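# Sort loose seals into bins by their size

## Task

Put every loose seal into the bin that matches its size; a seal counts only if it stays in its bin without the robot holding it, and at the end the grippers must release and pull away.

## Robot and tools

Robot: two arms, left_arm and right_arm, each with a parallel two-finger gripper and a wrist camera (cam_left_wrist, cam_right_wrist, each 504x504 pixels). Base roots in the scene frame: left_arm at (+0.005, +0.274, 0) m with quat_wxyz (+0.997, 0, 0, +0.073); right_arm at (+0.025, -0.315, 0) m with quat_wxyz (+0.996, 0, 0, -0.089).

Scene frame: origin on the tabletop midway between the arms, +x out over the table, +z up, left_arm on the +y side. The arm names are labels only and do not match left or right in an image. Gripper frame: fingers extend along its +z and close along its y. The reported end_effector_position is the point between the finger pads, roughly 1 cm short of the tips. Printed positions can be inaccurate, more so at long reach.

Shared row format (used by execute_actions and move): 14 numbers, each within [-1, 1], always all 14 even when one arm is idle. First seven for left_arm: dx, dy, dz, rx, ry, rz, opening; then the same seven for right_arm. dx..rz are an offset, not a pose, expressed in that gripper's own axes, counted from the gripper pose in the most recent result that displayed it (before any such result in the scene, and for the second and later calls within one reply, from where the robot stands when the action begins). Scale: 1.0 = 0.6 m for dx, dy, dz and 180 degrees for the rotation; rx, ry, rz form a single rotation vector. The opening is absolute, not an offset: +1 fully open (0.094 m), -1 closed.

execute_actions: argument actions is a list holding zero or one item. Empty list: returns state plus pictures, sends nothing. Action: {"rows": [...], "steps": n} with 1 to 15 rows and steps at most 15 (default 15); each control step is 1/30 s; each row is one step, every row counted from the same reference pose (not chained), and the final row repeats to fill. An action needs at least 9 steps. Wait: {"steps": n} without rows, up to 300 steps, counted from the previous result, so your reply time is included. Optional pictures (boolean) requests camera images; otherwise images come only with an empty list. A rejected call sends nothing.

move: target is one 14-number row as above (offsets, same reference rule). speed is the top path speed in m/s, 0.002 to 0.5 (default 0.25); turning limited to twice that in rad/s. Grippers travel straight lines that finish together, lasting 0.5 to 10 s; anything longer is cut off at 10 s short of the target. Opening is sent at the start. No slowing for obstacles or the other arm; actual motion lags, drifts and can overshoot the speed, especially with an almost straight arm. Faster contact and targets placed deeper past contact mean harder hits and pushes. Result adds a move: line with the ending (done, off_target, moving, held, fault) and limits; paced means the sent pose was clipped, held means a check blocked steps (after which the arm may jump fast). Distance to target per gripper is given. If only one arm is named in the ending, the other finished fine.

wait: seconds, 0 to 10; sends nothing new; returns a normal result with pictures.

zoom_image: camera (cam_left_wrist or cam_right_wrist) and region [x0, y0, x1, y1] in image pixels, origin top-left, at most 504 by 504; magnifies the latest image.

read_manual: section (default "licences") returns URDF licence text only.

finished_scene: scene is the number of the current scene; ends and grades it irreversibly. Replying without any tool call ends everything.

Timing: each result is captured 9 steps before its action ends; those held-back steps execute while you write, and the next action waits for them. A move starts once the robot is still (or after 3 s). After an action's last step an arm only continues to its last clipped pose. Each step the commanded pose is clamped to within 70 mm and 16 degrees of the measured pose, so far targets need several actions; position is favoured over orientation. Zero offsets are not idle: they pull the arm back to the reference pose. Arms tend to end a centimetre or more low; to keep an arm in place, send the offset back to its desired pose in the first call of a reply and zeros afterward, aiming higher if it still sags. A Hand target line appears only when nothing is held back.

Result lines: left_arm: … | right_arm: … give position (m) and quat_wxyz. grip_measured is the finger opening on the command scale (last joint value is metres); each reading may be off by about 1 mm. To hold something, command below grip_measured: about 0.03 lower grips firmly, less is gentler. Pad force limit about 50 to 62 N, lower for parts under about 2 mm thick. HELD marks steps where part of your row was not sent; pose unreachable means the clearance check altered a command. MOTOR HOT appears from 85 °C; at 100 °C an OVER-TEMPERATURE FAULT drops that arm. FAULT lines mean an arm stopped.

Joint ranges (rad): waist -2.880 to 2.880, shoulder 0.000 to 3.142, elbow 0.000 to 3.019, wrist pitch -1.693 to 1.571, wrist yaw -1.571 to 1.571, wrist roll -2.094 to 2.094.

Avoid: knocking or placing anything off the table, arms colliding or pressing each other, drops, slips, slams and hard pushes, and long holds that overheat motors. Expect occasional external tugs on held parts or pushes on loose ones. Check that seals rest in bins unaided, then open and retreat before ending.

Each tool is called after ">>>" as name(argument=value, ...) on one line, values as JSON.

## Session

>>> execute_actions(actions=[])

Scene clock: 0.00 s of 6900.00 s.
left_arm: end_effector_position=(+0.4428, +0.7638, +0.1718) grip_measured=+1.000 end_effector_quat_wxyz=(+0.218, -0.535, +0.598, +0.556) | right_arm: end_effector_position=(+0.5376, -0.1315, +0.2685) grip_measured=+1.000 end_effector_quat_wxyz=(+0.001, +0.609, -0.758, +0.235)
Joint positions: left_arm=[ 0.451  1.924  1.424 -0.399 -1.197 -0.396  0.094] | right_arm=[ 0.665  1.694  1.686 -1.47   0.465 -0.888  0.094]
Joint velocities: left_arm=[-0.005  0.005 -0.002 -0.002 -0.022  0.007  0.   ] | right_arm=[ 0.005 -0.005 -0.007 -0.007 -0.022 -0.037  0.   ]
Hand target (left_arm): +0.448, +0.767, +0.181; +0.227, -0.539, +0.592, +0.555
Hand target (right_arm): +0.543, -0.129, +0.287; +0.019, -0.604, +0.760, -0.239

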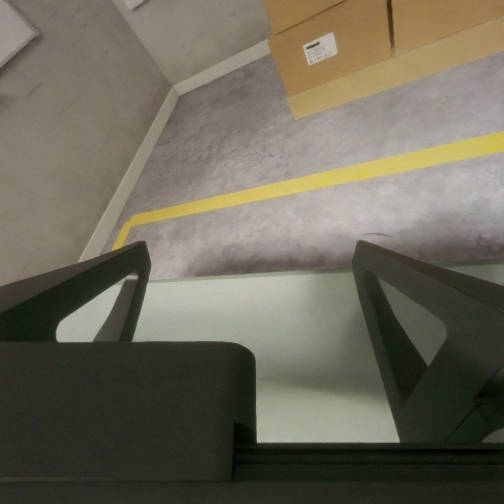

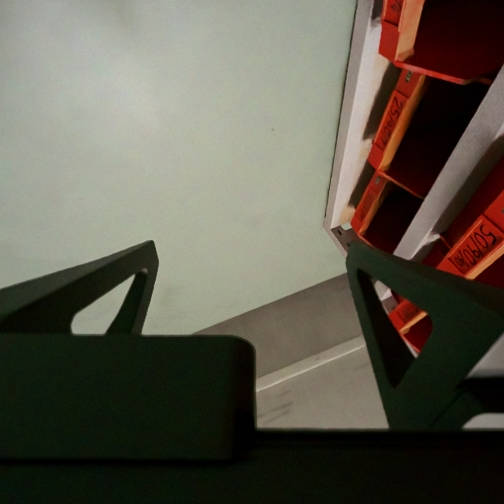

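>>> move(target=[0.172,0.671,-0.829,0.607,-0.133,0.114,1, 0.306,0.394,-0.305,-0.038,-0.187,0.406,1], speed=0.3)

Scene clock: 5.63 s of 6900.00 s.
left_arm: end_effector_position=(+0.2226, +0.2085, +0.3830) grip_measured=+1.000 end_effector_quat_wxyz=(+0.556, +0.066, +0.827, -0.048) | right_arm: end_effector_position=(+0.2226, -0.2037, +0.4104) grip_measured=+1.000 end_effector_quat_wxyz=(+0.313, -0.084, +0.945, +0.032)
Joint positions: left_arm=[-0.717  0.25   0.765 -0.932 -0.374 -0.167  0.094] | right_arm=[ 0.942  0.663  1.195 -1.544  0.33   0.491  0.094]
Joint velocities: left_arm=[-0.024 -0.005 -0.007 -0.022 -0.022 -0.081  0.   ] | right_arm=[-0.005 -0.005 -0.007  0.002  0.037  0.037  0.   ]
Hand target (left_arm): +0.216, +0.211, +0.407; +0.569, +0.061, +0.818, -0.060
Hand target (right_arm): +0.221, -0.202, +0.405; +0.305, -0.083, +0.948, +0.029
Off the commanded pose (left_arm): 0.019 m, 2 deg.
Off the commanded pose (right_arm): 0.011 m, 1 deg.
Kept back: nothing.
move: off_target (left_arm, right_arm)

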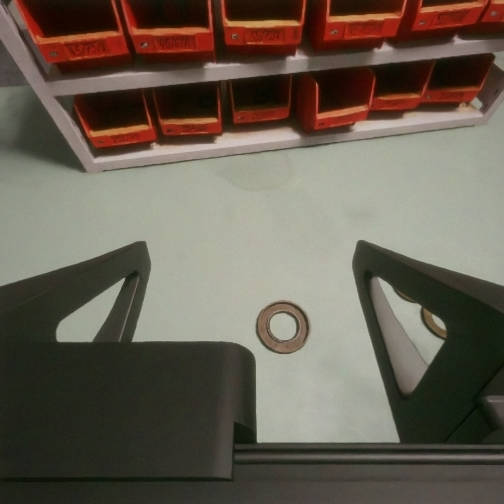

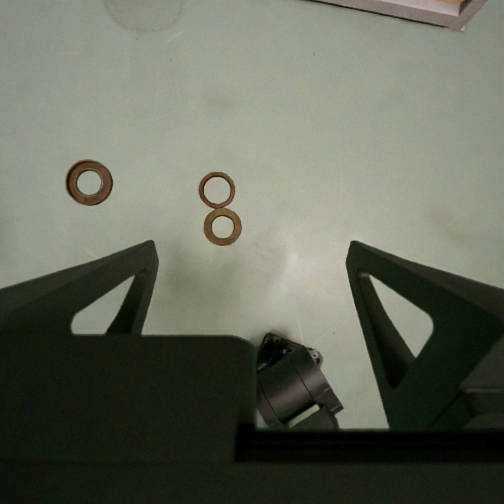

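>>> zoom_image(camera="cam_right_wrist", region=[40, 130, 280, 270])

>>> zoom_image(camera="cam_left_wrist", region=[0, 0, 504, 170])

Region (40, 130, 280, 270) of cam_right_wrist's 504x504 image, scaled by 2.100, with more detail than that image has; it fills the top 294 rows of this view, and the rest is white.

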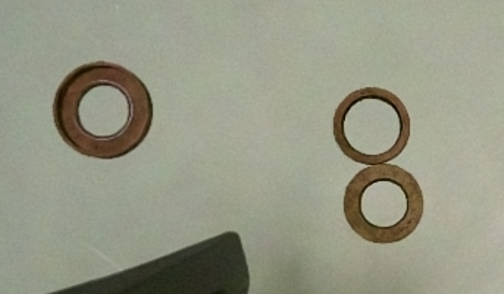

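Region (0, 0, 504, 170) of cam_left_wrist's 504x504 image, scaled by 1.000; it fills the top 170 rows of this view, and the rest is white.

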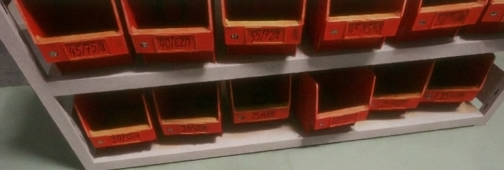

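>>> zoom_image(camera="cam_left_wrist", region=[30, 0, 300, 150])

>>> zoom_image(camera="cam_left_wrist", region=[234, 0, 504, 150])

Region (30, 0, 300, 150) of cam_left_wrist's 504x504 image, scaled by 1.867, with more detail than that image has.

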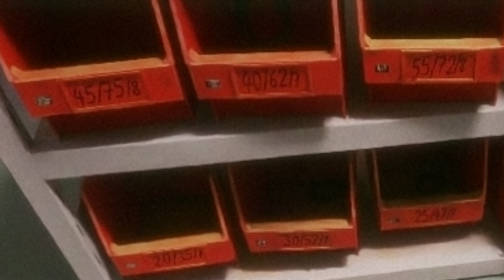

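Region (234, 0, 504, 150) of cam_left_wrist's 504x504 image, scaled by 1.867, with more detail than that image has.

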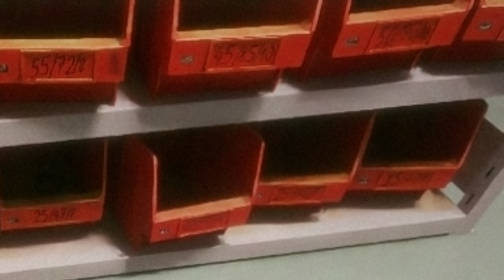

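>>> move(target=[0.388,-0.039,0.366,0.083,0.371,0.1265,-0.15, 0.127,0.128,0.582,-0.006,0.204,-0.026,1], speed=0.25)

Scene clock: 14.37 s of 6900.00 s.
left_arm: end_effector_position=(+0.3172, +0.1703, +0.0731) grip_measured=-0.147 end_effector_quat_wxyz=(-0.013, +0.298, +0.954, +0.011) | right_arm: end_effector_position=(+0.3311, -0.1111, +0.0662) grip_measured=+1.000 end_effector_quat_wxyz=(-0.028, -0.127, +0.991, -0.020)
Joint positions: left_arm=[-0.477  1.356  0.817 -1.058 -0.021  0.274  0.04 ] | right_arm=[ 0.772  1.493  0.936 -1.081  0.01   0.34   0.094]
Joint velocities: left_arm=[ 0.005 -0.005 -0.002  0.007 -0.022  0.007 -0.   ] | right_arm=[ 0.005 -0.005 -0.012 -0.017  0.022 -0.022  0.   ]
Hand target (left_arm): +0.331, +0.166, +0.085; -0.002, +0.303, +0.953, +0.012
Hand target (right_arm): +0.351, -0.102, +0.084; +0.000, -0.130, +0.992, -0.004
Off the commanded pose (left_arm): 0.020 m, 2 deg.
Off the commanded pose (right_arm): 0.032 m, 4 deg.
Kept back: nothing.
After step 90, 2.80 s passed at rest.
move: off_target (left_arm, right_arm)

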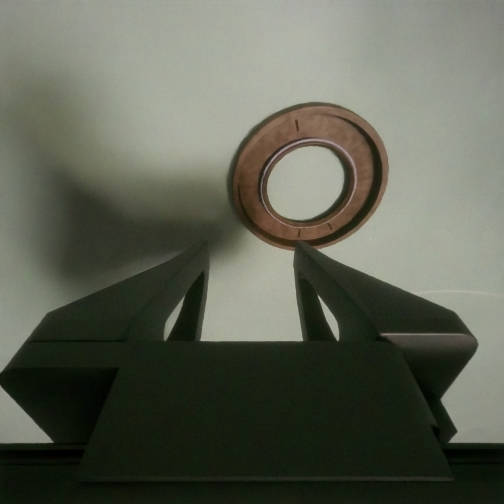

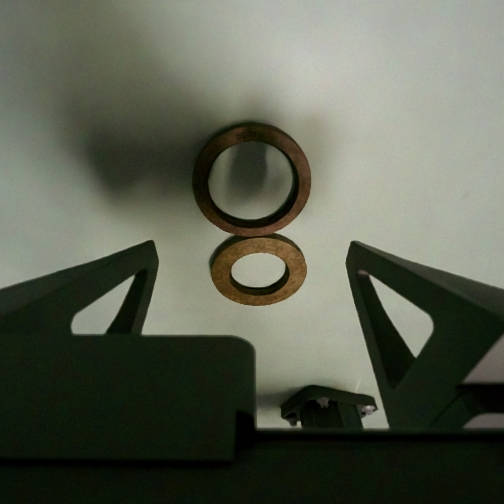

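>>> execute_actions(actions=[])

Scene clock: 16.63 s of 6900.00 s.
left_arm: end_effector_position=(+0.3172, +0.1703, +0.0731) grip_measured=-0.147 end_effector_quat_wxyz=(-0.013, +0.299, +0.954, +0.011) | right_arm: end_effector_position=(+0.3311, -0.1111, +0.0662) grip_measured=+1.000 end_effector_quat_wxyz=(-0.028, -0.128, +0.991, -0.020)
Joint positions: left_arm=[-0.477  1.356  0.817 -1.058 -0.021  0.276  0.04 ] | right_arm=[ 0.772  1.493  0.936 -1.081  0.01   0.339  0.094]
Joint velocities: left_arm=[-0.015 -0.005  0.002 -0.002 -0.022 -0.066  0.001] | right_arm=[-0.005 -0.015  0.017 -0.002 -0.022  0.007  0.   ]
Hand target (left_arm): +0.331, +0.166, +0.085; -0.002, +0.303, +0.953, +0.012
Hand target (right_arm): +0.351, -0.102, +0.084; +0.000, -0.130, +0.992, -0.004
Off the commanded pose (left_arm): 0.020 m, 2 deg.
Off the commanded pose (right_arm): 0.032 m, 4 deg.
Kept back: nothing.
Steps of this call (steps 1 to 68: nothing new was sent). Readings (end_effector_position):
1: left_arm (+0.3172, +0.1703, +0.0731) | right_arm (+0.3311, -0.1111, +0.0662)
2: left_arm (+0.3172, +0.1703, +0.0731) | right_arm (+0.3311, -0.1111, +0.0662)
4: left_arm (+0.3172, +0.1703, +0.0731) | right_arm (+0.3311, -0.1111, +0.0662)
8: left_arm (+0.3172, +0.1703, +0.0731) | right_arm (+0.3311, -0.1111, +0.0662)
68: the state above

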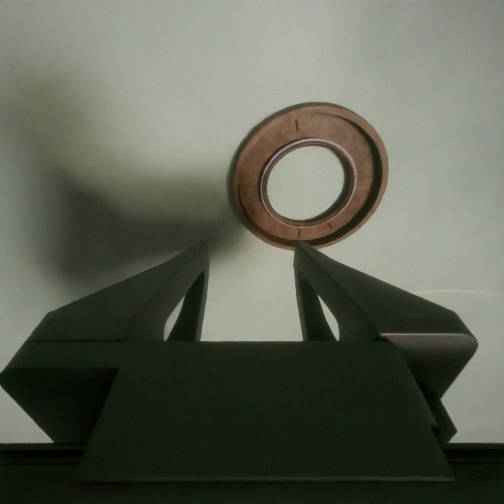

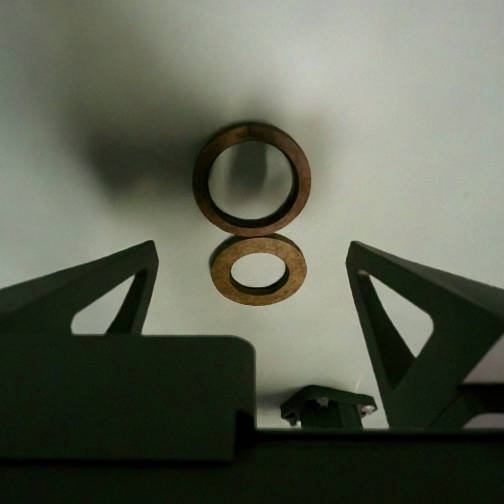

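>>> move(target=[-0.033,0.005,0.058,0,0,0,-0.15,-0.035,0.002,0.05,0,0,0,1.0], speed=0.1)

Scene clock: 23.63 s of 6900.00 s.
left_arm: end_effector_position=(+0.3328, +0.1650, +0.0425) grip_measured=-0.147 end_effector_quat_wxyz=(-0.013, +0.299, +0.954, +0.011) | right_arm: end_effector_position=(+0.3401, -0.1071, +0.0314) grip_measured=+1.000 end_effector_quat_wxyz=(-0.038, -0.125, +0.991, -0.025)
Joint positions: left_arm=[-0.477  1.451  0.817 -0.963 -0.021  0.276  0.04 ] | right_arm=[ 0.768  1.588  0.936 -1.01   0.01   0.339  0.094]
Joint velocities: left_arm=[-0.015 -0.015 -0.007 -0.002  0.022 -0.022 -0.   ] | right_arm=[-0.005  0.015  0.007 -0.002 -0.037 -0.022  0.   ]
Hand target (left_arm): +0.334, +0.162, +0.038; -0.013, +0.299, +0.954, +0.011
Hand target (right_arm): +0.349, -0.106, +0.035; -0.028, -0.128, +0.991, -0.020
Off the commanded pose (left_arm): 0.006 m, 0 deg.
Off the commanded pose (right_arm): 0.010 m, 1 deg.
Kept back: nothing.
After step 90, 3.20 s passed at rest.
move: done

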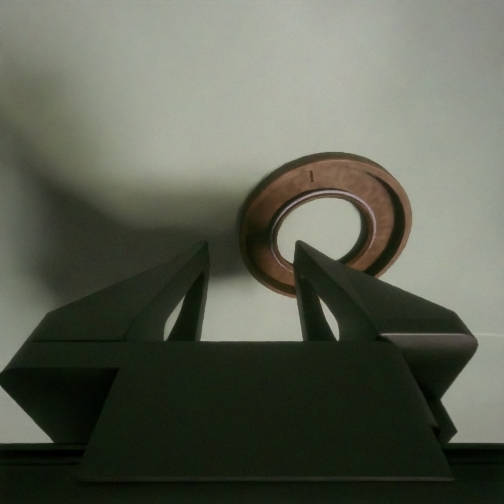

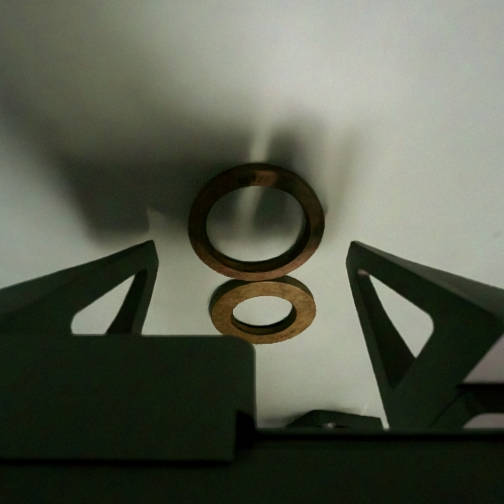

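>>> move(target=[0.0,-0.003,0.048,0,0,0,-0.15,-0.014,-0.003,0.029,0,0,0,1.0], speed=0.05)

Scene clock: 25.07 s of 6900.00 s.
left_arm: end_effector_position=(+0.3310, +0.1656, +0.0206) grip_measured=-0.147 end_effector_quat_wxyz=(-0.010, +0.299, +0.954, +0.011) | right_arm: end_effector_position=(+0.3440, -0.1046, +0.0164) grip_measured=+1.000 end_effector_quat_wxyz=(-0.040, -0.125, +0.991, -0.026)
Joint positions: left_arm=[-0.477  1.485  0.781 -0.887 -0.021  0.276  0.04 ] | right_arm=[ 0.767  1.628  0.936 -0.973  0.01   0.339  0.094]
Joint velocities: left_arm=[-0.015 -0.015 -0.007 -0.002  0.022 -0.022  0.   ] | right_arm=[-0.015  0.015  0.007 -0.002 -0.022 -0.022  0.   ]
Hand target (left_arm): +0.331, +0.164, +0.014; -0.013, +0.299, +0.954, +0.011
Hand target (right_arm): +0.347, -0.108, +0.013; -0.038, -0.125, +0.991, -0.025
Off the commanded pose (left_arm): 0.007 m, 0 deg.
Off the commanded pose (right_arm): 0.005 m, 0 deg.
Kept back: nothing.
move: done

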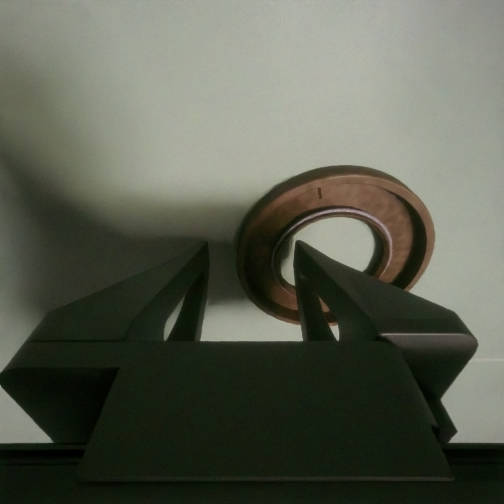

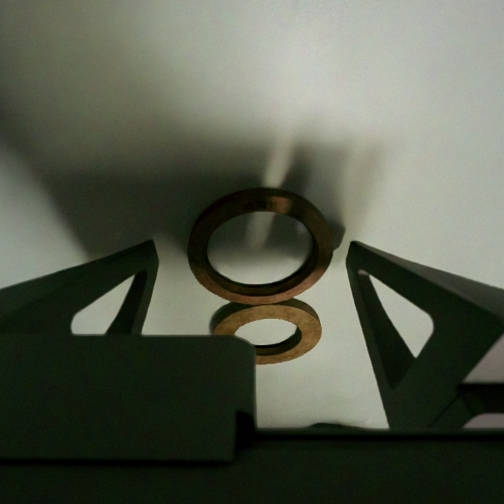

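>>> move(target=[0.0,0.0,0.022,0,0,0,-0.15,0.0,0.0,0.012,0,0,0,1.0], speed=0.03)

Scene clock: 26.03 s of 6900.00 s.
left_arm: end_effector_position=(+0.3314, +0.1655, +0.0159) grip_measured=-0.147 end_effector_quat_wxyz=(-0.004, +0.299, +0.954, +0.011) | right_arm: end_effector_position=(+0.3456, -0.1036, +0.0152) grip_measured=+1.000 end_effector_quat_wxyz=(-0.037, -0.125, +0.991, -0.024)
Joint positions: left_arm=[-0.477  1.489  0.769 -0.859 -0.021  0.276  0.04 ] | right_arm=[ 0.767  1.63   0.936 -0.964  0.01   0.339  0.094]
Joint velocities: left_arm=[-0.015 -0.005  0.002 -0.012  0.007  0.007  0.   ] | right_arm=[ 0.005 -0.024 -0.007 -0.002 -0.037 -0.051  0.   ]
Hand target (left_arm): +0.331, +0.166, +0.008; -0.010, +0.299, +0.954, +0.011
Hand target (right_arm): +0.343, -0.105, +0.009; -0.040, -0.125, +0.991, -0.026
Off the commanded pose (left_arm): 0.009 m, 1 deg.
Off the commanded pose (right_arm): 0.007 m, 0 deg.
Kept back: nothing.
move: done

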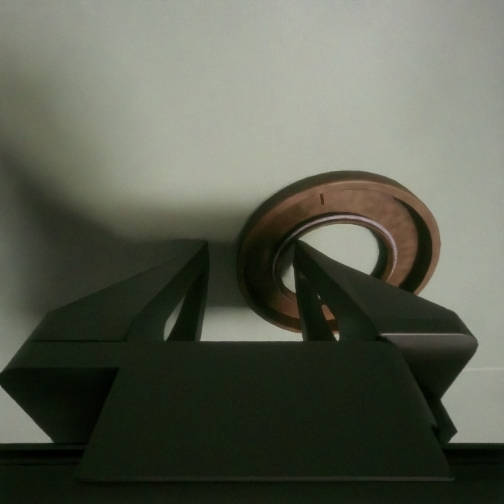

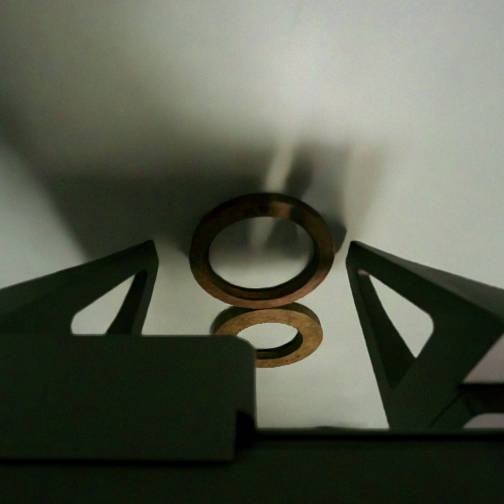

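Close both grippers.

>>> execute_actions(actions=[{"rows":[[0,0,0,0,0,0,-0.62,0,0,0,0,0,0,0.49]],"steps":15}])

>>> wait(seconds=0.5)

Scene clock: 26.40 s of 6900.00 s.
left_arm: end_effector_position=(+0.3314, +0.1655, +0.0159) grip_measured=-0.591 end_effector_quat_wxyz=(-0.004, +0.299, +0.954, +0.011) | right_arm: end_effector_position=(+0.3456, -0.1036, +0.0152) grip_measured=+0.499 end_effector_quat_wxyz=(-0.037, -0.125, +0.991, -0.024)
Joint positions: left_arm=[-0.477  1.489  0.769 -0.859 -0.021  0.277  0.019] | right_arm=[ 0.767  1.63   0.936 -0.964  0.01   0.339  0.07 ]
Joint velocities: left_arm=[-0.015  0.015 -0.007 -0.007  0.037 -0.007  0.001] | right_arm=[-0.015  0.005 -0.002  0.002 -0.066  0.037 -0.   ]
Steps of this call (steps 1 to 5: nothing new was sent; steps 6 to 11: the first 6 steps of this action). Readings (end_effector_position):
6: left_arm (+0.3314, +0.1654, +0.0159) | right_arm (+0.3456, -0.1036, +0.0152)
7: left_arm (+0.3314, +0.1655, +0.0159) | right_arm (+0.3457, -0.1036, +0.0152)
9: left_arm (+0.3314, +0.1655, +0.0159) | right_arm (+0.3456, -0.1036, +0.0152)
11: the state above

Scene clock: 27.20 s of 6900.00 s.
left_arm: end_effector_position=(+0.3314, +0.1655, +0.0159) grip_measured=-0.591 end_effector_quat_wxyz=(-0.004, +0.299, +0.954, +0.011) | right_arm: end_effector_position=(+0.3456, -0.1036, +0.0152) grip_measured=+0.498 end_effector_quat_wxyz=(-0.037, -0.125, +0.991, -0.024)
Joint positions: left_arm=[-0.477  1.489  0.769 -0.859 -0.021  0.277  0.019] | right_arm=[ 0.767  1.63   0.936 -0.964  0.01   0.339  0.07 ]
Joint velocities: left_arm=[-0.015  0.005 -0.012  0.007  0.037  0.022 -0.001] | right_arm=[-0.005  0.005  0.002 -0.002 -0.022  0.11  -0.   ]
Hand target (left_arm): +0.331, +0.166, +0.016; -0.004, +0.299, +0.954, +0.011
Hand target (right_arm): +0.346, -0.104, +0.015; -0.037, -0.125, +0.991, -0.024
Off the commanded pose (left_arm): 0.000 m, 0 deg.
Off the commanded pose (right_arm): 0.000 m, 0 deg.
Kept back: nothing.
Steps of this call (steps 1 to 9: the last 9 steps of your previous action; steps 10 to 24: nothing new was sent). Readings (end_effector_position):
1: left_arm (+0.3314, +0.1655, +0.0159) | right_arm (+0.3456, -0.1036, +0.0152)
2: left_arm (+0.3314, +0.1655, +0.0159) | right_arm (+0.3456, -0.1036, +0.0152)
4: left_arm (+0.3314, +0.1655, +0.0159) | right_arm (+0.3456, -0.1036, +0.0152)
8: left_arm (+0.3314, +0.1655, +0.0159) | right_arm (+0.3456, -0.1036, +0.0152)
24: the state above

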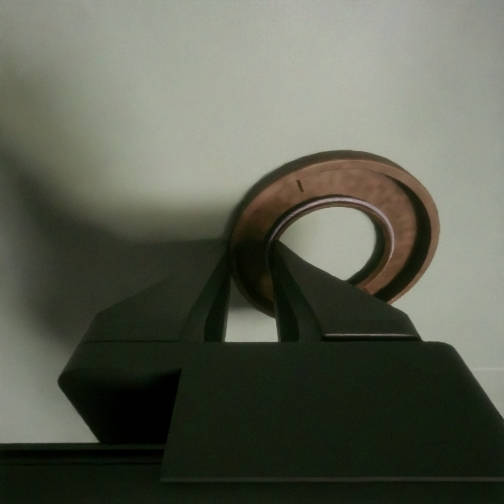

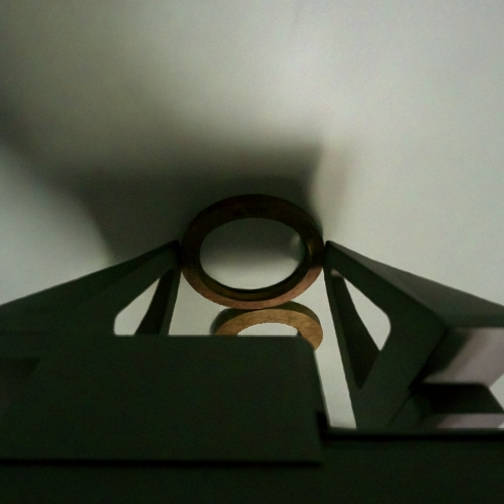

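>>> move(target=[0.038,0.055,-0.217,0,0,0,-0.625,-0.504,0.153,-0.606,0.0418,-0.4543,0.0782,0.465], speed=0.25)

Scene clock: 38.57 s of 6900.00 s.
left_arm: end_effector_position=(+0.3176, +0.2044, +0.1243) grip_measured=-0.591 end_effector_quat_wxyz=(-0.030, +0.300, +0.953, +0.008) | right_arm: end_effector_position=(+0.6254, +0.0656, +0.3022) grip_measured=+0.479 end_effector_quat_wxyz=(+0.599, -0.010, +0.800, -0.015)
Joint positions: left_arm=[-0.376  1.286  0.901 -1.245 -0.021  0.379  0.019] | right_arm=[ 0.9    1.725  1.415 -0.066  0.699  0.212  0.069]
Joint velocities: left_arm=[-0.005 -0.005 -0.012 -0.007 -0.022 -0.037  0.001] | right_arm=[-0.005 -0.005 -0.007 -0.007 -0.066 -0.081 -0.001]
Hand target (left_arm): +0.332, +0.205, +0.146; -0.004, +0.299, +0.954, +0.011
Hand target (right_arm): +0.634, +0.081, +0.349; +0.629, +0.000, +0.778, +0.007
Off the commanded pose (left_arm): 0.027 m, 3 deg.
Off the commanded pose (right_arm): 0.052 m, 5 deg.
Kept back: nothing.
After step 90, 4.93 s passed at rest.
move: off_target (left_arm, right_arm)

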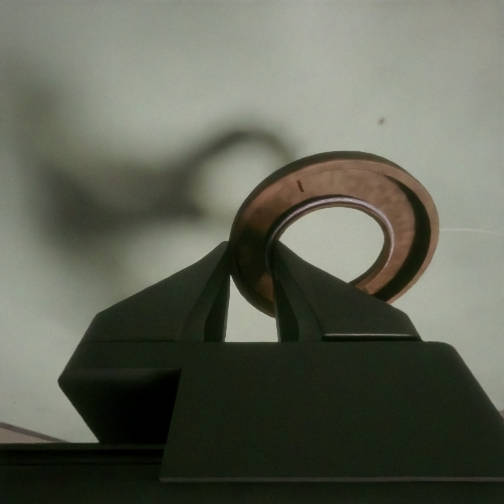

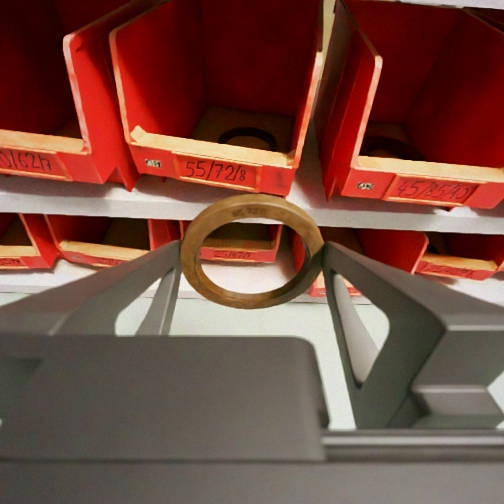

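>>> move(target=[0.038,0.0,-0.04,0,0,0,-0.625,-0.15,0.057,0.071,0,-0.04,0,0.45], speed=0.15)

Scene clock: 40.77 s of 6900.00 s.
left_arm: end_effector_position=(+0.3021, +0.2136, +0.1432) grip_measured=-0.591 end_effector_quat_wxyz=(-0.034, +0.301, +0.953, +0.008) | right_arm: end_effector_position=(+0.6761, +0.1003, +0.3308) grip_measured=+0.468 end_effector_quat_wxyz=(+0.625, -0.026, +0.780, -0.026)
Joint positions: left_arm=[-0.358  1.224  0.901 -1.314 -0.022  0.399  0.019] | right_arm=[ 0.89   1.859  1.636 -0.066  0.699  0.115  0.069]
Joint velocities: left_arm=[ 0.005 -0.015  0.002  0.007  0.037  0.022  0.001] | right_arm=[ 0.005 -0.005 -0.017 -0.027 -0.066  0.066 -0.   ]
Hand target (left_arm): +0.300, +0.217, +0.149; -0.030, +0.300, +0.953, +0.009
Hand target (right_arm): +0.688, +0.101, +0.374; +0.649, -0.011, +0.761, -0.014
Off the commanded pose (left_arm): 0.007 m, 0 deg.
Off the commanded pose (right_arm): 0.047 m, 4 deg.
Kept back: nothing.
move: off_target (right_arm)

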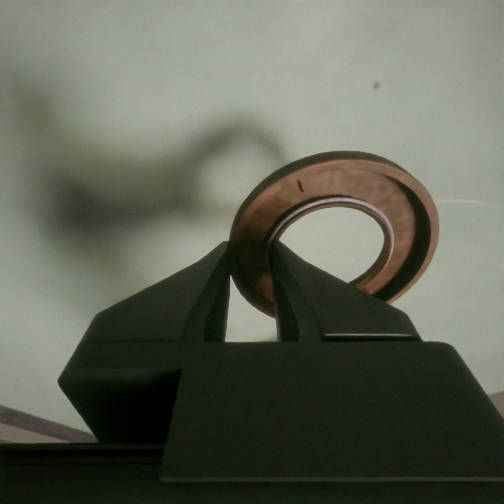

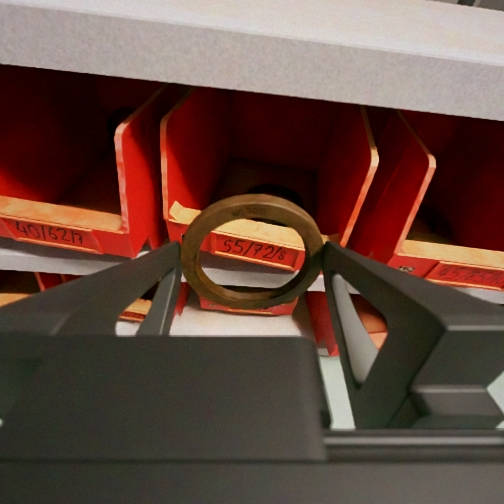

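>>> execute_actions(actions=[{"rows":[[0,0,-0.015,0,0,0,-0.625,-0.083,-0.006,-0.010,0,-0.02,0,0.45],[0,0,-0.015,0,0,0,-0.625,-0.085,-0.006,-0.002,0,-0.02,0,0.45],[0,0,-0.015,0,0,0,-0.625,-0.087,-0.006,0.006,0,-0.02,0,0.45],[0,0,-0.015,0,0,0,-0.625,-0.088,-0.006,0.014,0,-0.02,0,0.45],[0,0,-0.015,0,0,0,-0.625,-0.090,-0.006,0.022,0,-0.02,0,0.45],[0,0,-0.015,0,0,0,-0.625,-0.092,-0.006,0.031,0,-0.02,0,0.45],[0,0,-0.015,0,0,0,-0.625,-0.094,-0.006,0.039,0,-0.02,0,0.45],[0,0,-0.015,0,0,0,-0.625,-0.096,-0.006,0.047,0,-0.02,0,0.45],[0,0,-0.015,0,0,0,-0.625,-0.098,-0.006,0.055,0,-0.02,0,0.45],[0,0,-0.015,0,0,0,-0.625,-0.099,-0.006,0.063,0,-0.02,0,0.45],[0,0,-0.015,0,0,0,-0.625,-0.101,-0.006,0.071,0,-0.02,0,0.45],[0,0,-0.015,0,0,0,-0.625,-0.103,-0.006,0.079,0,-0.02,0,0.45],[0,0,-0.015,0,0,0,-0.625,-0.105,-0.006,0.088,0,-0.02,0,0.45],[0,0,-0.015,0,0,0,-0.625,-0.107,-0.006,0.096,0,-0.02,0,0.45]],"steps":15}])

>>> wait(seconds=0.4)

Scene clock: 44.20 s of 6900.00 s.
left_arm: end_effector_position=(+0.2992, +0.2142, +0.1434) grip_measured=-0.591 end_effector_quat_wxyz=(-0.040, +0.301, +0.953, +0.007) | right_arm: end_effector_position=(+0.6779, +0.1014, +0.3314) grip_measured=+0.468 end_effector_quat_wxyz=(+0.624, -0.041, +0.780, -0.031)
Joint positions: left_arm=[-0.358  1.224  0.901 -1.326 -0.022  0.399  0.019] | right_arm=[ 0.887  1.861  1.64  -0.066  0.686  0.084  0.069]
Joint velocities: left_arm=[-0.015 -0.005 -0.012  0.017  0.007 -0.007 -0.001] | right_arm=[-0.063  0.073  0.139  0.002 -0.183 -0.095 -0.001]
Steps of this call (steps 1 to 90: nothing new was sent; then 0.23 s passed at rest; steps 91 to 96: the first 6 steps of this action). Readings (end_effector_position):
91: left_arm (+0.3016, +0.2137, +0.1432) | right_arm (+0.6761, +0.1003, +0.3308)
92: left_arm (+0.3008, +0.2139, +0.1433) | right_arm (+0.6761, +0.1003, +0.3308)
94: left_arm (+0.2996, +0.2142, +0.1434) | right_arm (+0.6762, +0.1008, +0.3307)
96: the state above

Scene clock: 44.90 s of 6900.00 s.
left_arm: end_effector_position=(+0.2990, +0.2143, +0.1434) grip_measured=-0.591 end_effector_quat_wxyz=(-0.040, +0.301, +0.953, +0.007) | right_arm: end_effector_position=(+0.7358, +0.0917, +0.3342) grip_measured=+0.467 end_effector_quat_wxyz=(+0.627, -0.035, +0.777, -0.037)
Joint positions: left_arm=[-0.358  1.224  0.901 -1.327 -0.022  0.399  0.019] | right_arm=[ 0.824  1.97   1.803 -0.099  0.643  0.057  0.069]
Joint velocities: left_arm=[ 0.015 -0.015 -0.002  0.022  0.007 -0.081 -0.001] | right_arm=[-0.015  0.005 -0.007 -0.002 -0.11  -0.007  0.   ]
Hand target (left_arm): +0.303, +0.213, +0.152; -0.034, +0.301, +0.953, +0.008
Hand target (right_arm): +0.740, +0.098, +0.380; +0.651, -0.028, +0.759, -0.024
Off the commanded pose (left_arm): 0.009 m, 1 deg.
Off the commanded pose (right_arm): 0.049 m, 4 deg.
Kept back: nothing.
Steps of this call (steps 1 to 9: the last 9 steps of your previous action; steps 10 to 21: nothing new was sent). Readings (end_effector_position):
1: left_arm (+0.2991, +0.2143, +0.1434) | right_arm (+0.6799, +0.1021, +0.3328)
2: left_arm (+0.2991, +0.2143, +0.1434) | right_arm (+0.6831, +0.1027, +0.3349)
4: left_arm (+0.2990, +0.2143, +0.1434) | right_arm (+0.6919, +0.1032, +0.3391)
8: left_arm (+0.2990, +0.2143, +0.1434) | right_arm (+0.7147, +0.1014, +0.3460)
21: the state above

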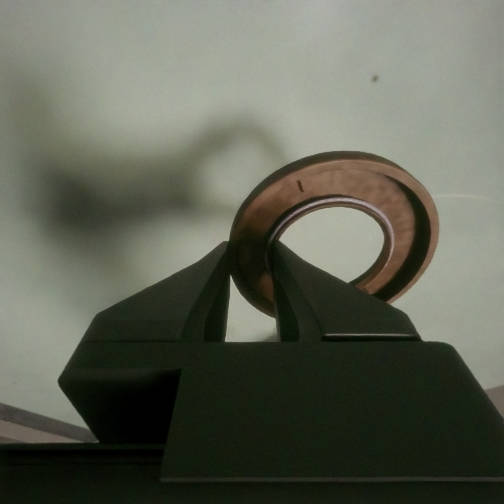

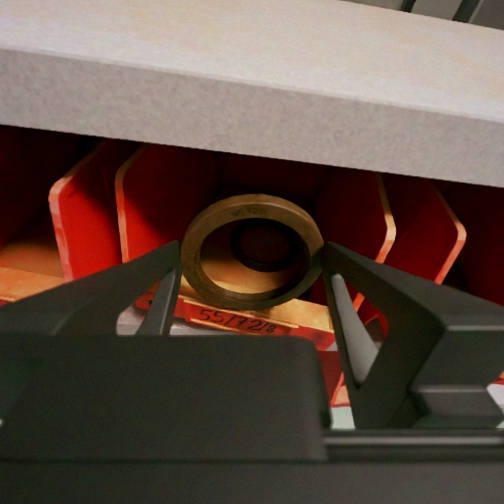

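>>> execute_actions(actions=[{"rows":[[0,0,-0.015,0,0,0,-0.625,-0.068,0.007,-0.006,0,-0.02,0,0.45],[0,0,-0.015,0,0,0,-0.625,-0.070,0.007,0.002,0,-0.02,0,0.45],[0,0,-0.015,0,0,0,-0.625,-0.071,0.007,0.010,0,-0.02,0,0.45],[0,0,-0.015,0,0,0,-0.625,-0.073,0.007,0.019,0,-0.02,0,0.45],[0,0,-0.015,0,0,0,-0.625,-0.075,0.007,0.027,0,-0.02,0,0.45],[0,0,-0.015,0,0,0,-0.625,-0.076,0.007,0.035,0,-0.02,0,0.45],[0,0,-0.015,0,0,0,-0.625,-0.078,0.007,0.043,0,-0.02,0,0.45],[0,0,-0.015,0,0,0,-0.625,-0.080,0.007,0.051,0,-0.02,0,0.45],[0,0,-0.015,0,0,0,-0.625,-0.082,0.007,0.059,0,-0.02,0,0.45],[0,0,-0.015,0,0,0,-0.625,-0.083,0.007,0.067,0,-0.02,0,0.45],[0,0,-0.015,0,0,0,-0.625,-0.085,0.007,0.075,0,-0.02,0,0.45],[0,0,-0.015,0,0,0,-0.625,-0.087,0.007,0.084,0,-0.02,0,0.45]],"steps":15}])

>>> wait(seconds=0.4)

Scene clock: 46.67 s of 6900.00 s.
left_arm: end_effector_position=(+0.2962, +0.2149, +0.1436) grip_measured=-0.591 end_effector_quat_wxyz=(-0.046, +0.301, +0.953, +0.007) | right_arm: end_effector_position=(+0.7395, +0.0951, +0.3344) grip_measured=+0.467 end_effector_quat_wxyz=(+0.628, -0.045, +0.776, -0.041)
Joint positions: left_arm=[-0.358  1.224  0.901 -1.339 -0.022  0.399  0.019] | right_arm=[ 0.824  1.982  1.82  -0.099  0.637  0.033  0.069]
Joint velocities: left_arm=[-0.015  0.005  0.007 -0.007  0.037 -0.007  0.001] | right_arm=[-0.005  0.21   0.33  -0.002 -0.212 -0.007 -0.   ]
Steps of this call (steps 1 to 47: nothing new was sent; steps 48 to 53: the first 6 steps of this action). Readings (end_effector_position):
48: left_arm (+0.2987, +0.2144, +0.1434) | right_arm (+0.7358, +0.0914, +0.3343)
49: left_arm (+0.2978, +0.2146, +0.1435) | right_arm (+0.7358, +0.0913, +0.3343)
51: left_arm (+0.2966, +0.2148, +0.1436) | right_arm (+0.7363, +0.0918, +0.3338)
53: the state above

Scene clock: 47.37 s of 6900.00 s.
left_arm: end_effector_position=(+0.2960, +0.2149, +0.1437) grip_measured=-0.591 end_effector_quat_wxyz=(-0.047, +0.301, +0.953, +0.007) | right_arm: end_effector_position=(+0.7856, +0.0954, +0.3197) grip_measured=+0.467 end_effector_quat_wxyz=(+0.626, -0.048, +0.777, -0.048)
Joint positions: left_arm=[-0.358  1.224  0.901 -1.339 -0.022  0.399  0.019] | right_arm=[ 0.787  2.1    1.976 -0.138  0.608  0.014  0.069]
Joint velocities: left_arm=[-0.015 -0.005  0.012 -0.012  0.051 -0.007  0.001] | right_arm=[-0.015 -0.015  0.007  0.002 -0.11  -0.037  0.   ]
Hand target (left_arm): +0.300, +0.214, +0.152; -0.040, +0.301, +0.953, +0.007
Hand target (right_arm): +0.791, +0.098, +0.373; +0.653, -0.037, +0.756, -0.035
Off the commanded pose (left_arm): 0.009 m, 1 deg.
Off the commanded pose (right_arm): 0.055 m, 4 deg.
Kept back: nothing.
Steps of this call (steps 1 to 9: the last 9 steps of your previous action; steps 10 to 21: nothing new was sent). Readings (end_effector_position):
1: left_arm (+0.2961, +0.2149, +0.1437) | right_arm (+0.7422, +0.0975, +0.3351)
2: left_arm (+0.2961, +0.2149, +0.1437) | right_arm (+0.7455, +0.1000, +0.3361)
4: left_arm (+0.2961, +0.2149, +0.1437) | right_arm (+0.7535, +0.1044, +0.3367)
8: left_arm (+0.2960, +0.2149, +0.1437) | right_arm (+0.7722, +0.1063, +0.3338)
21: the state above

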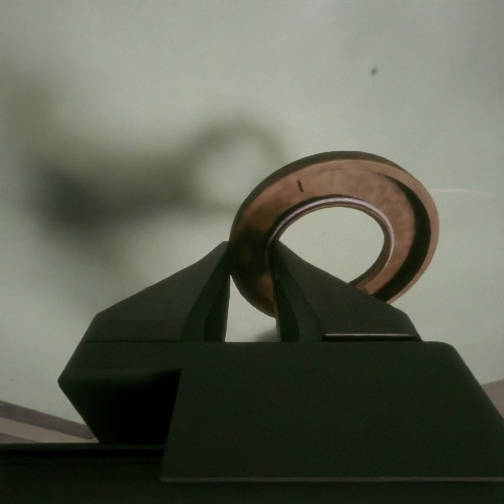

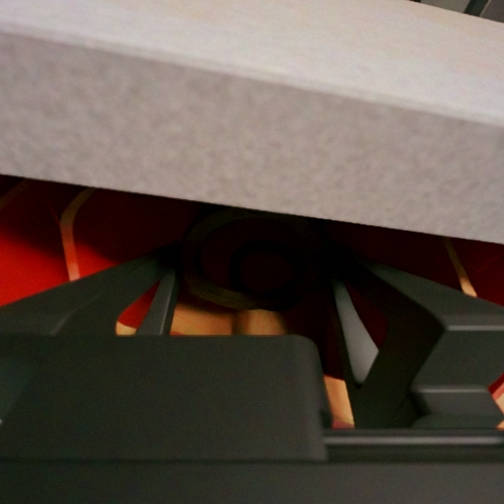

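>>> execute_actions(actions=[{"rows":[[0,0,0,0,0.0,0,-0.625,-0.06,0.0,-0.01,0,-0.02,0,0.62]],"steps":12}])

>>> move(target=[0,0,0,0,0,0,-0.625,-0.09,0.0,-0.22,0,0,0,0.62], speed=0.15)

Scene clock: 47.87 s of 6900.00 s.
left_arm: end_effector_position=(+0.2960, +0.2149, +0.1437) grip_measured=-0.591 end_effector_quat_wxyz=(-0.047, +0.301, +0.953, +0.007) | right_arm: end_effector_position=(+0.7858, +0.0953, +0.3205) grip_measured=+0.615 end_effector_quat_wxyz=(+0.627, -0.051, +0.776, -0.051)
Joint positions: left_arm=[-0.358  1.224  0.901 -1.339 -0.022  0.399  0.019] | right_arm=[ 0.787  2.1    1.976 -0.134  0.609  0.003  0.076]
Joint velocities: left_arm=[-0.005  0.005  0.007  0.012  0.022 -0.037 -0.   ] | right_arm=[ 0.005 -0.024  0.002  0.037  0.051 -0.11   0.007]
Steps of this call (steps 1 to 12: nothing new was sent; steps 13 to 15: the first 3 steps of this action). Readings (end_effector_position):
13: left_arm (+0.2960, +0.2149, +0.1437) | right_arm (+0.7856, +0.0953, +0.3198)
14: left_arm (+0.2960, +0.2149, +0.1437) | right_arm (+0.7857, +0.0953, +0.3202)
15: the state above

Scene clock: 49.77 s of 6900.00 s.
left_arm: end_effector_position=(+0.2960, +0.2149, +0.1437) grip_measured=-0.591 end_effector_quat_wxyz=(-0.047, +0.301, +0.953, +0.007) | right_arm: end_effector_position=(+0.6740, +0.1081, +0.3960) grip_measured=+0.619 end_effector_quat_wxyz=(+0.627, -0.061, +0.775, -0.059)
Joint positions: left_arm=[-0.358  1.224  0.901 -1.339 -0.022  0.399  0.019] | right_arm=[ 0.903  1.846  1.782 -0.216  0.722  0.015  0.076]
Joint velocities: left_arm=[ 0.005 -0.005  0.002  0.007 -0.007 -0.022  0.   ] | right_arm=[-0.015 -0.005  0.002 -0.007 -0.022  0.007 -0.   ]
Hand target (left_arm): +0.296, +0.215, +0.144; -0.047, +0.301, +0.953, +0.007
Hand target (right_arm): +0.668, +0.107, +0.401; +0.627, -0.056, +0.775, -0.054
Off your previous action's commanded pose (left_arm): 0.000 m, 0 deg at its last step (step 9 of this call).
Off your previous action's commanded pose (right_arm): 0.035 m, 4 deg at its last step (step 9 of this call).
Off the commanded pose (left_arm): 0.000 m, 0 deg.
Off the commanded pose (right_arm): 0.008 m, 1 deg.
Kept back: nothing.
move: done

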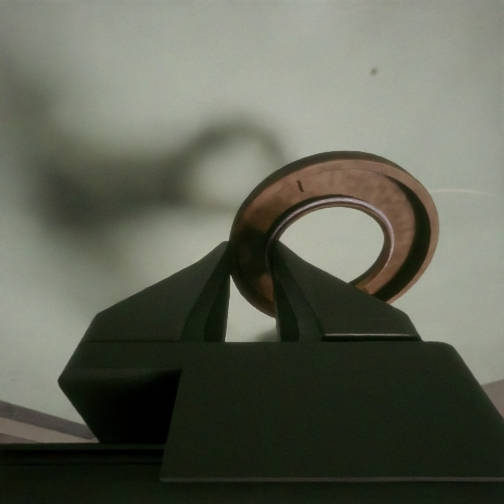

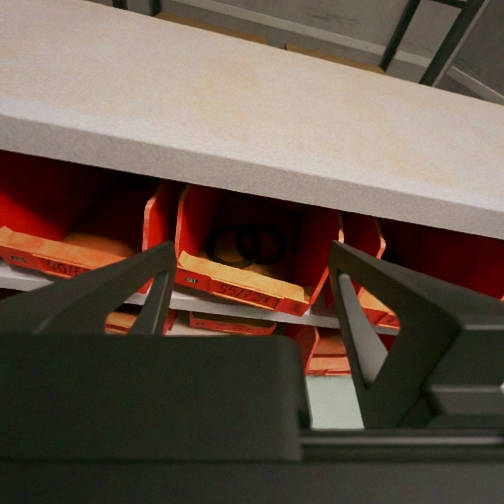

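>>> move(target=[-0.191,0.009,-0.154,-0.005,-0.03,0,-0.625,0.407,-0.238,-0.403,-0.1674,-0.3028,-0.4374,0.28], speed=0.3)

Scene clock: 56.50 s of 6900.00 s.
left_arm: end_effector_position=(+0.3879, +0.1580, +0.2153) grip_measured=-0.591 end_effector_quat_wxyz=(-0.006, +0.300, +0.954, +0.000) | right_arm: end_effector_position=(+0.3906, -0.0696, +0.2380) grip_measured=+0.281 end_effector_quat_wxyz=(+0.675, -0.676, +0.217, -0.201)
Joint positions: left_arm=[-0.439  1.4    1.258 -1.44  -0.     0.315  0.019] | right_arm=[ 0.548  1.177  0.408  0.758 -0.6   -1.556  0.06 ]
Joint velocities: left_arm=[-0.005 -0.015  0.012 -0.007  0.007 -0.007  0.   ] | right_arm=[-0.005 -0.015  0.007 -0.012 -0.051 -0.081  0.001]
Hand target (left_arm): +0.399, +0.150, +0.225; +0.001, +0.301, +0.954, -0.001
Hand target (right_arm): +0.389, -0.073, +0.239; +0.672, -0.678, +0.213, -0.208
Off the commanded pose (left_arm): 0.018 m, 1 deg.
Off the commanded pose (right_arm): 0.003 m, 1 deg.
Kept back: nothing.
After step 90, 0.20 s passed at rest.
move: off_target (left_arm)

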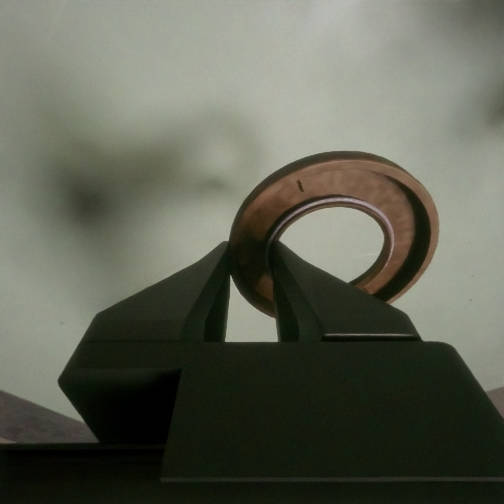

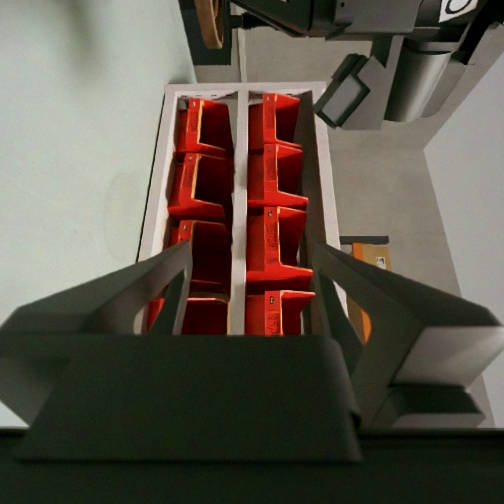

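>>> move(target=[-0.238,-0.078,-0.042,0,0,0,-0.625,0,0,0,0,0,0,0.28], speed=0.15)

Scene clock: 58.60 s of 6900.00 s.
left_arm: end_effector_position=(+0.4671, +0.0446, +0.2316) grip_measured=-0.591 end_effector_quat_wxyz=(-0.012, +0.302, +0.953, +0.002) | right_arm: end_effector_position=(+0.3906, -0.0696, +0.2380) grip_measured=+0.281 end_effector_quat_wxyz=(+0.674, -0.677, +0.216, -0.201)
Joint positions: left_arm=[-0.606  1.707  1.657 -1.546 -0.     0.153  0.019] | right_arm=[ 0.548  1.177  0.408  0.758 -0.6   -1.558  0.06 ]
Joint velocities: left_arm=[-0.005 -0.005 -0.007 -0.002  0.007 -0.037 -0.001] | right_arm=[-0.024 -0.005  0.002 -0.002  0.081  0.022 -0.001]
Hand target (left_arm): +0.477, +0.037, +0.241; -0.004, +0.300, +0.954, -0.000
Hand target (right_arm): +0.391, -0.070, +0.238; +0.675, -0.676, +0.217, -0.200
Off the commanded pose (left_arm): 0.015 m, 1 deg.
Off the commanded pose (right_arm): 0.000 m, 0 deg.
Kept back: nothing.
move: off_target (left_arm)

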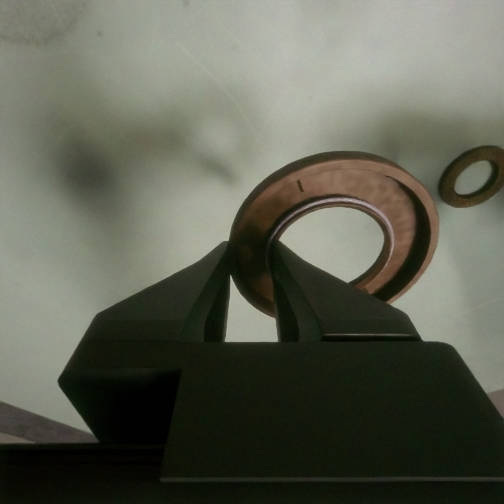

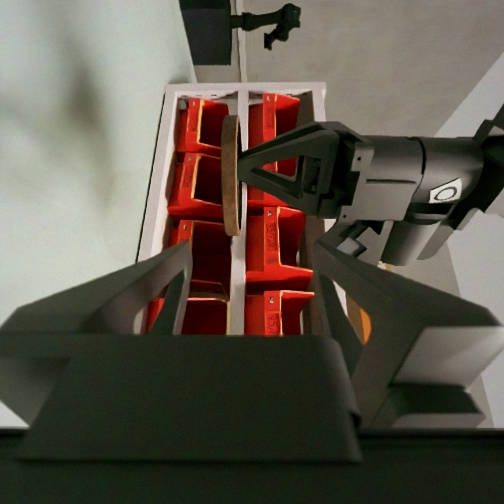

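>>> move(target=[0,0,-0.012,0,0,0,-0.625,0,0.03,0.075,0,0,0,0.28], speed=0.1)

Scene clock: 60.47 s of 6900.00 s.
left_arm: end_effector_position=(+0.4660, +0.0452, +0.2316) grip_measured=-0.591 end_effector_quat_wxyz=(-0.015, +0.301, +0.953, +0.002) | right_arm: end_effector_position=(+0.3991, -0.0447, +0.1892) grip_measured=+0.281 end_effector_quat_wxyz=(+0.654, -0.694, +0.238, -0.183)
Joint positions: left_arm=[-0.606  1.707  1.657 -1.551 -0.     0.151  0.019] | right_arm=[ 0.617  1.344  0.415  0.84  -0.526 -1.558  0.06 ]
Joint velocities: left_arm=[-0.005 -0.005  0.002 -0.012 -0.051  0.022 -0.   ] | right_arm=[ 0.005 -0.024 -0.002 -0.007 -0.007 -0.081 -0.001]
Hand target (left_arm): +0.467, +0.045, +0.239; -0.012, +0.302, +0.953, +0.002
Hand target (right_arm): +0.414, -0.034, +0.220; +0.675, -0.676, +0.216, -0.202
Off the commanded pose (left_arm): 0.007 m, 0 deg.
Off the commanded pose (right_arm): 0.037 m, 4 deg.
Kept back: nothing.
move: off_target (right_arm)

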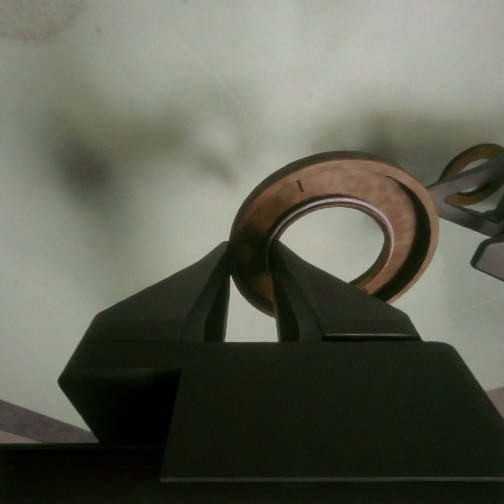

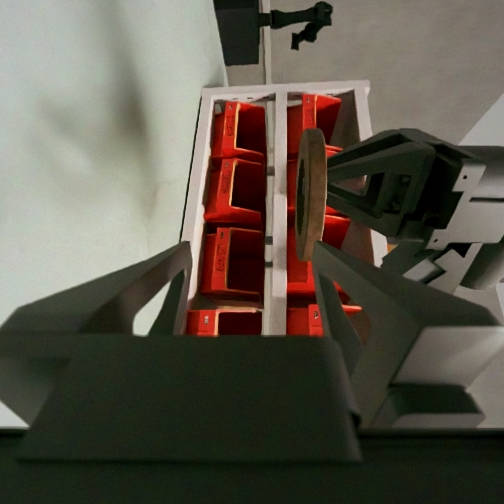

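>>> move(target=[0,0,-0.012,0,0,0,-0.625,0,-0.075,0.0,0.03,0,-0.012,0.28], speed=0.1)

Scene clock: 62.93 s of 6900.00 s.
left_arm: end_effector_position=(+0.4647, +0.0458, +0.2316) grip_measured=-0.591 end_effector_quat_wxyz=(-0.018, +0.301, +0.953, +0.003) | right_arm: end_effector_position=(+0.3957, -0.0463, +0.2123) grip_measured=+0.281 end_effector_quat_wxyz=(+0.668, -0.682, +0.224, -0.197)
Joint positions: left_arm=[-0.606  1.707  1.657 -1.557 -0.     0.151  0.019] | right_arm=[ 0.617  1.29   0.415  0.84  -0.526 -1.557  0.06 ]
Joint velocities: left_arm=[ 0.005  0.005 -0.002 -0.027 -0.037  0.037 -0.001] | right_arm=[-0.015 -0.005 -0.002 -0.002  0.022 -0.051 -0.001]
Hand target (left_arm): +0.466, +0.045, +0.239; -0.015, +0.301, +0.953, +0.002
Hand target (right_arm): +0.402, -0.043, +0.234; +0.683, -0.667, +0.215, -0.206
Off the commanded pose (left_arm): 0.007 m, 0 deg.
Off the commanded pose (right_arm): 0.023 m, 3 deg.
Kept back: nothing.
move: off_target (right_arm)

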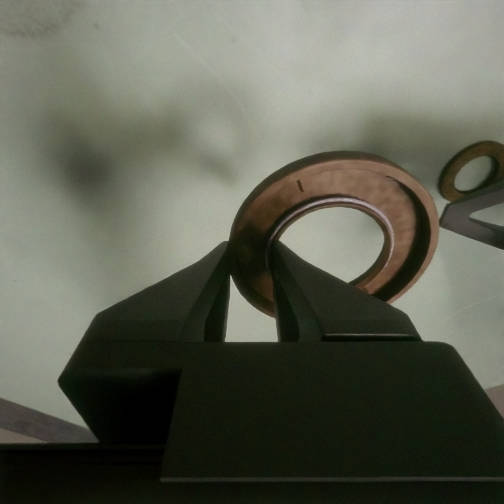

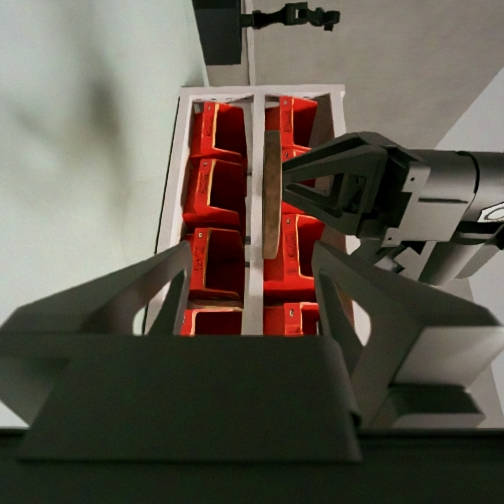

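>>> move(target=[0,-0.097,0.015,0,0,0,-0.625,0,-0.037,0.0,0,0,0,0.28], speed=0.06)

Scene clock: 64.97 s of 6900.00 s.
left_arm: end_effector_position=(+0.4308, +0.0018, +0.2161) grip_measured=-0.591 end_effector_quat_wxyz=(-0.031, +0.303, +0.952, +0.007) | right_arm: end_effector_position=(+0.3902, -0.0489, +0.2170) grip_measured=+0.281 end_effector_quat_wxyz=(+0.660, -0.689, +0.233, -0.189)
Joint positions: left_arm=[-0.713  1.707  1.615 -1.543  0.003  0.049  0.019] | right_arm=[ 0.617  1.231  0.415  0.748 -0.526 -1.557  0.06 ]
Joint velocities: left_arm=[ 0.005 -0.005  0.012  0.002  0.037 -0.037 -0.001] | right_arm=[-0.015  0.015 -0.012 -0.007 -0.095 -0.022  0.   ]
Hand target (left_arm): +0.431, -0.001, +0.224; -0.017, +0.301, +0.953, +0.002
Hand target (right_arm): +0.396, -0.046, +0.235; +0.668, -0.682, +0.224, -0.197
Off the commanded pose (left_arm): 0.008 m, 2 deg.
Off the commanded pose (right_arm): 0.019 m, 2 deg.
Kept back: nothing.
move: off_target (right_arm)

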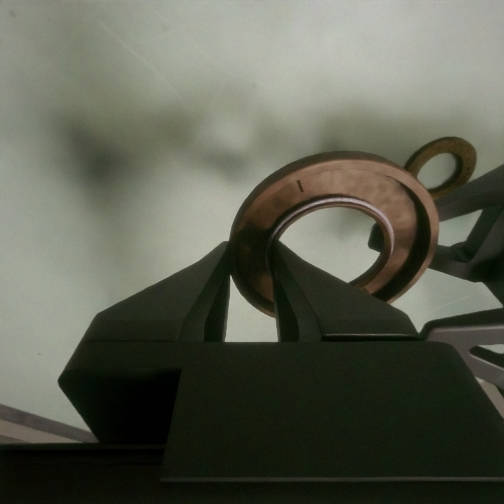

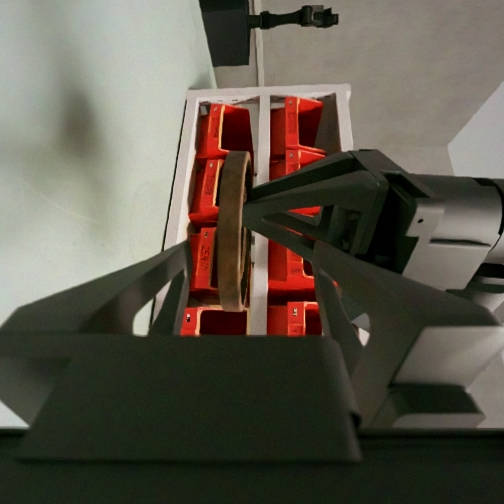

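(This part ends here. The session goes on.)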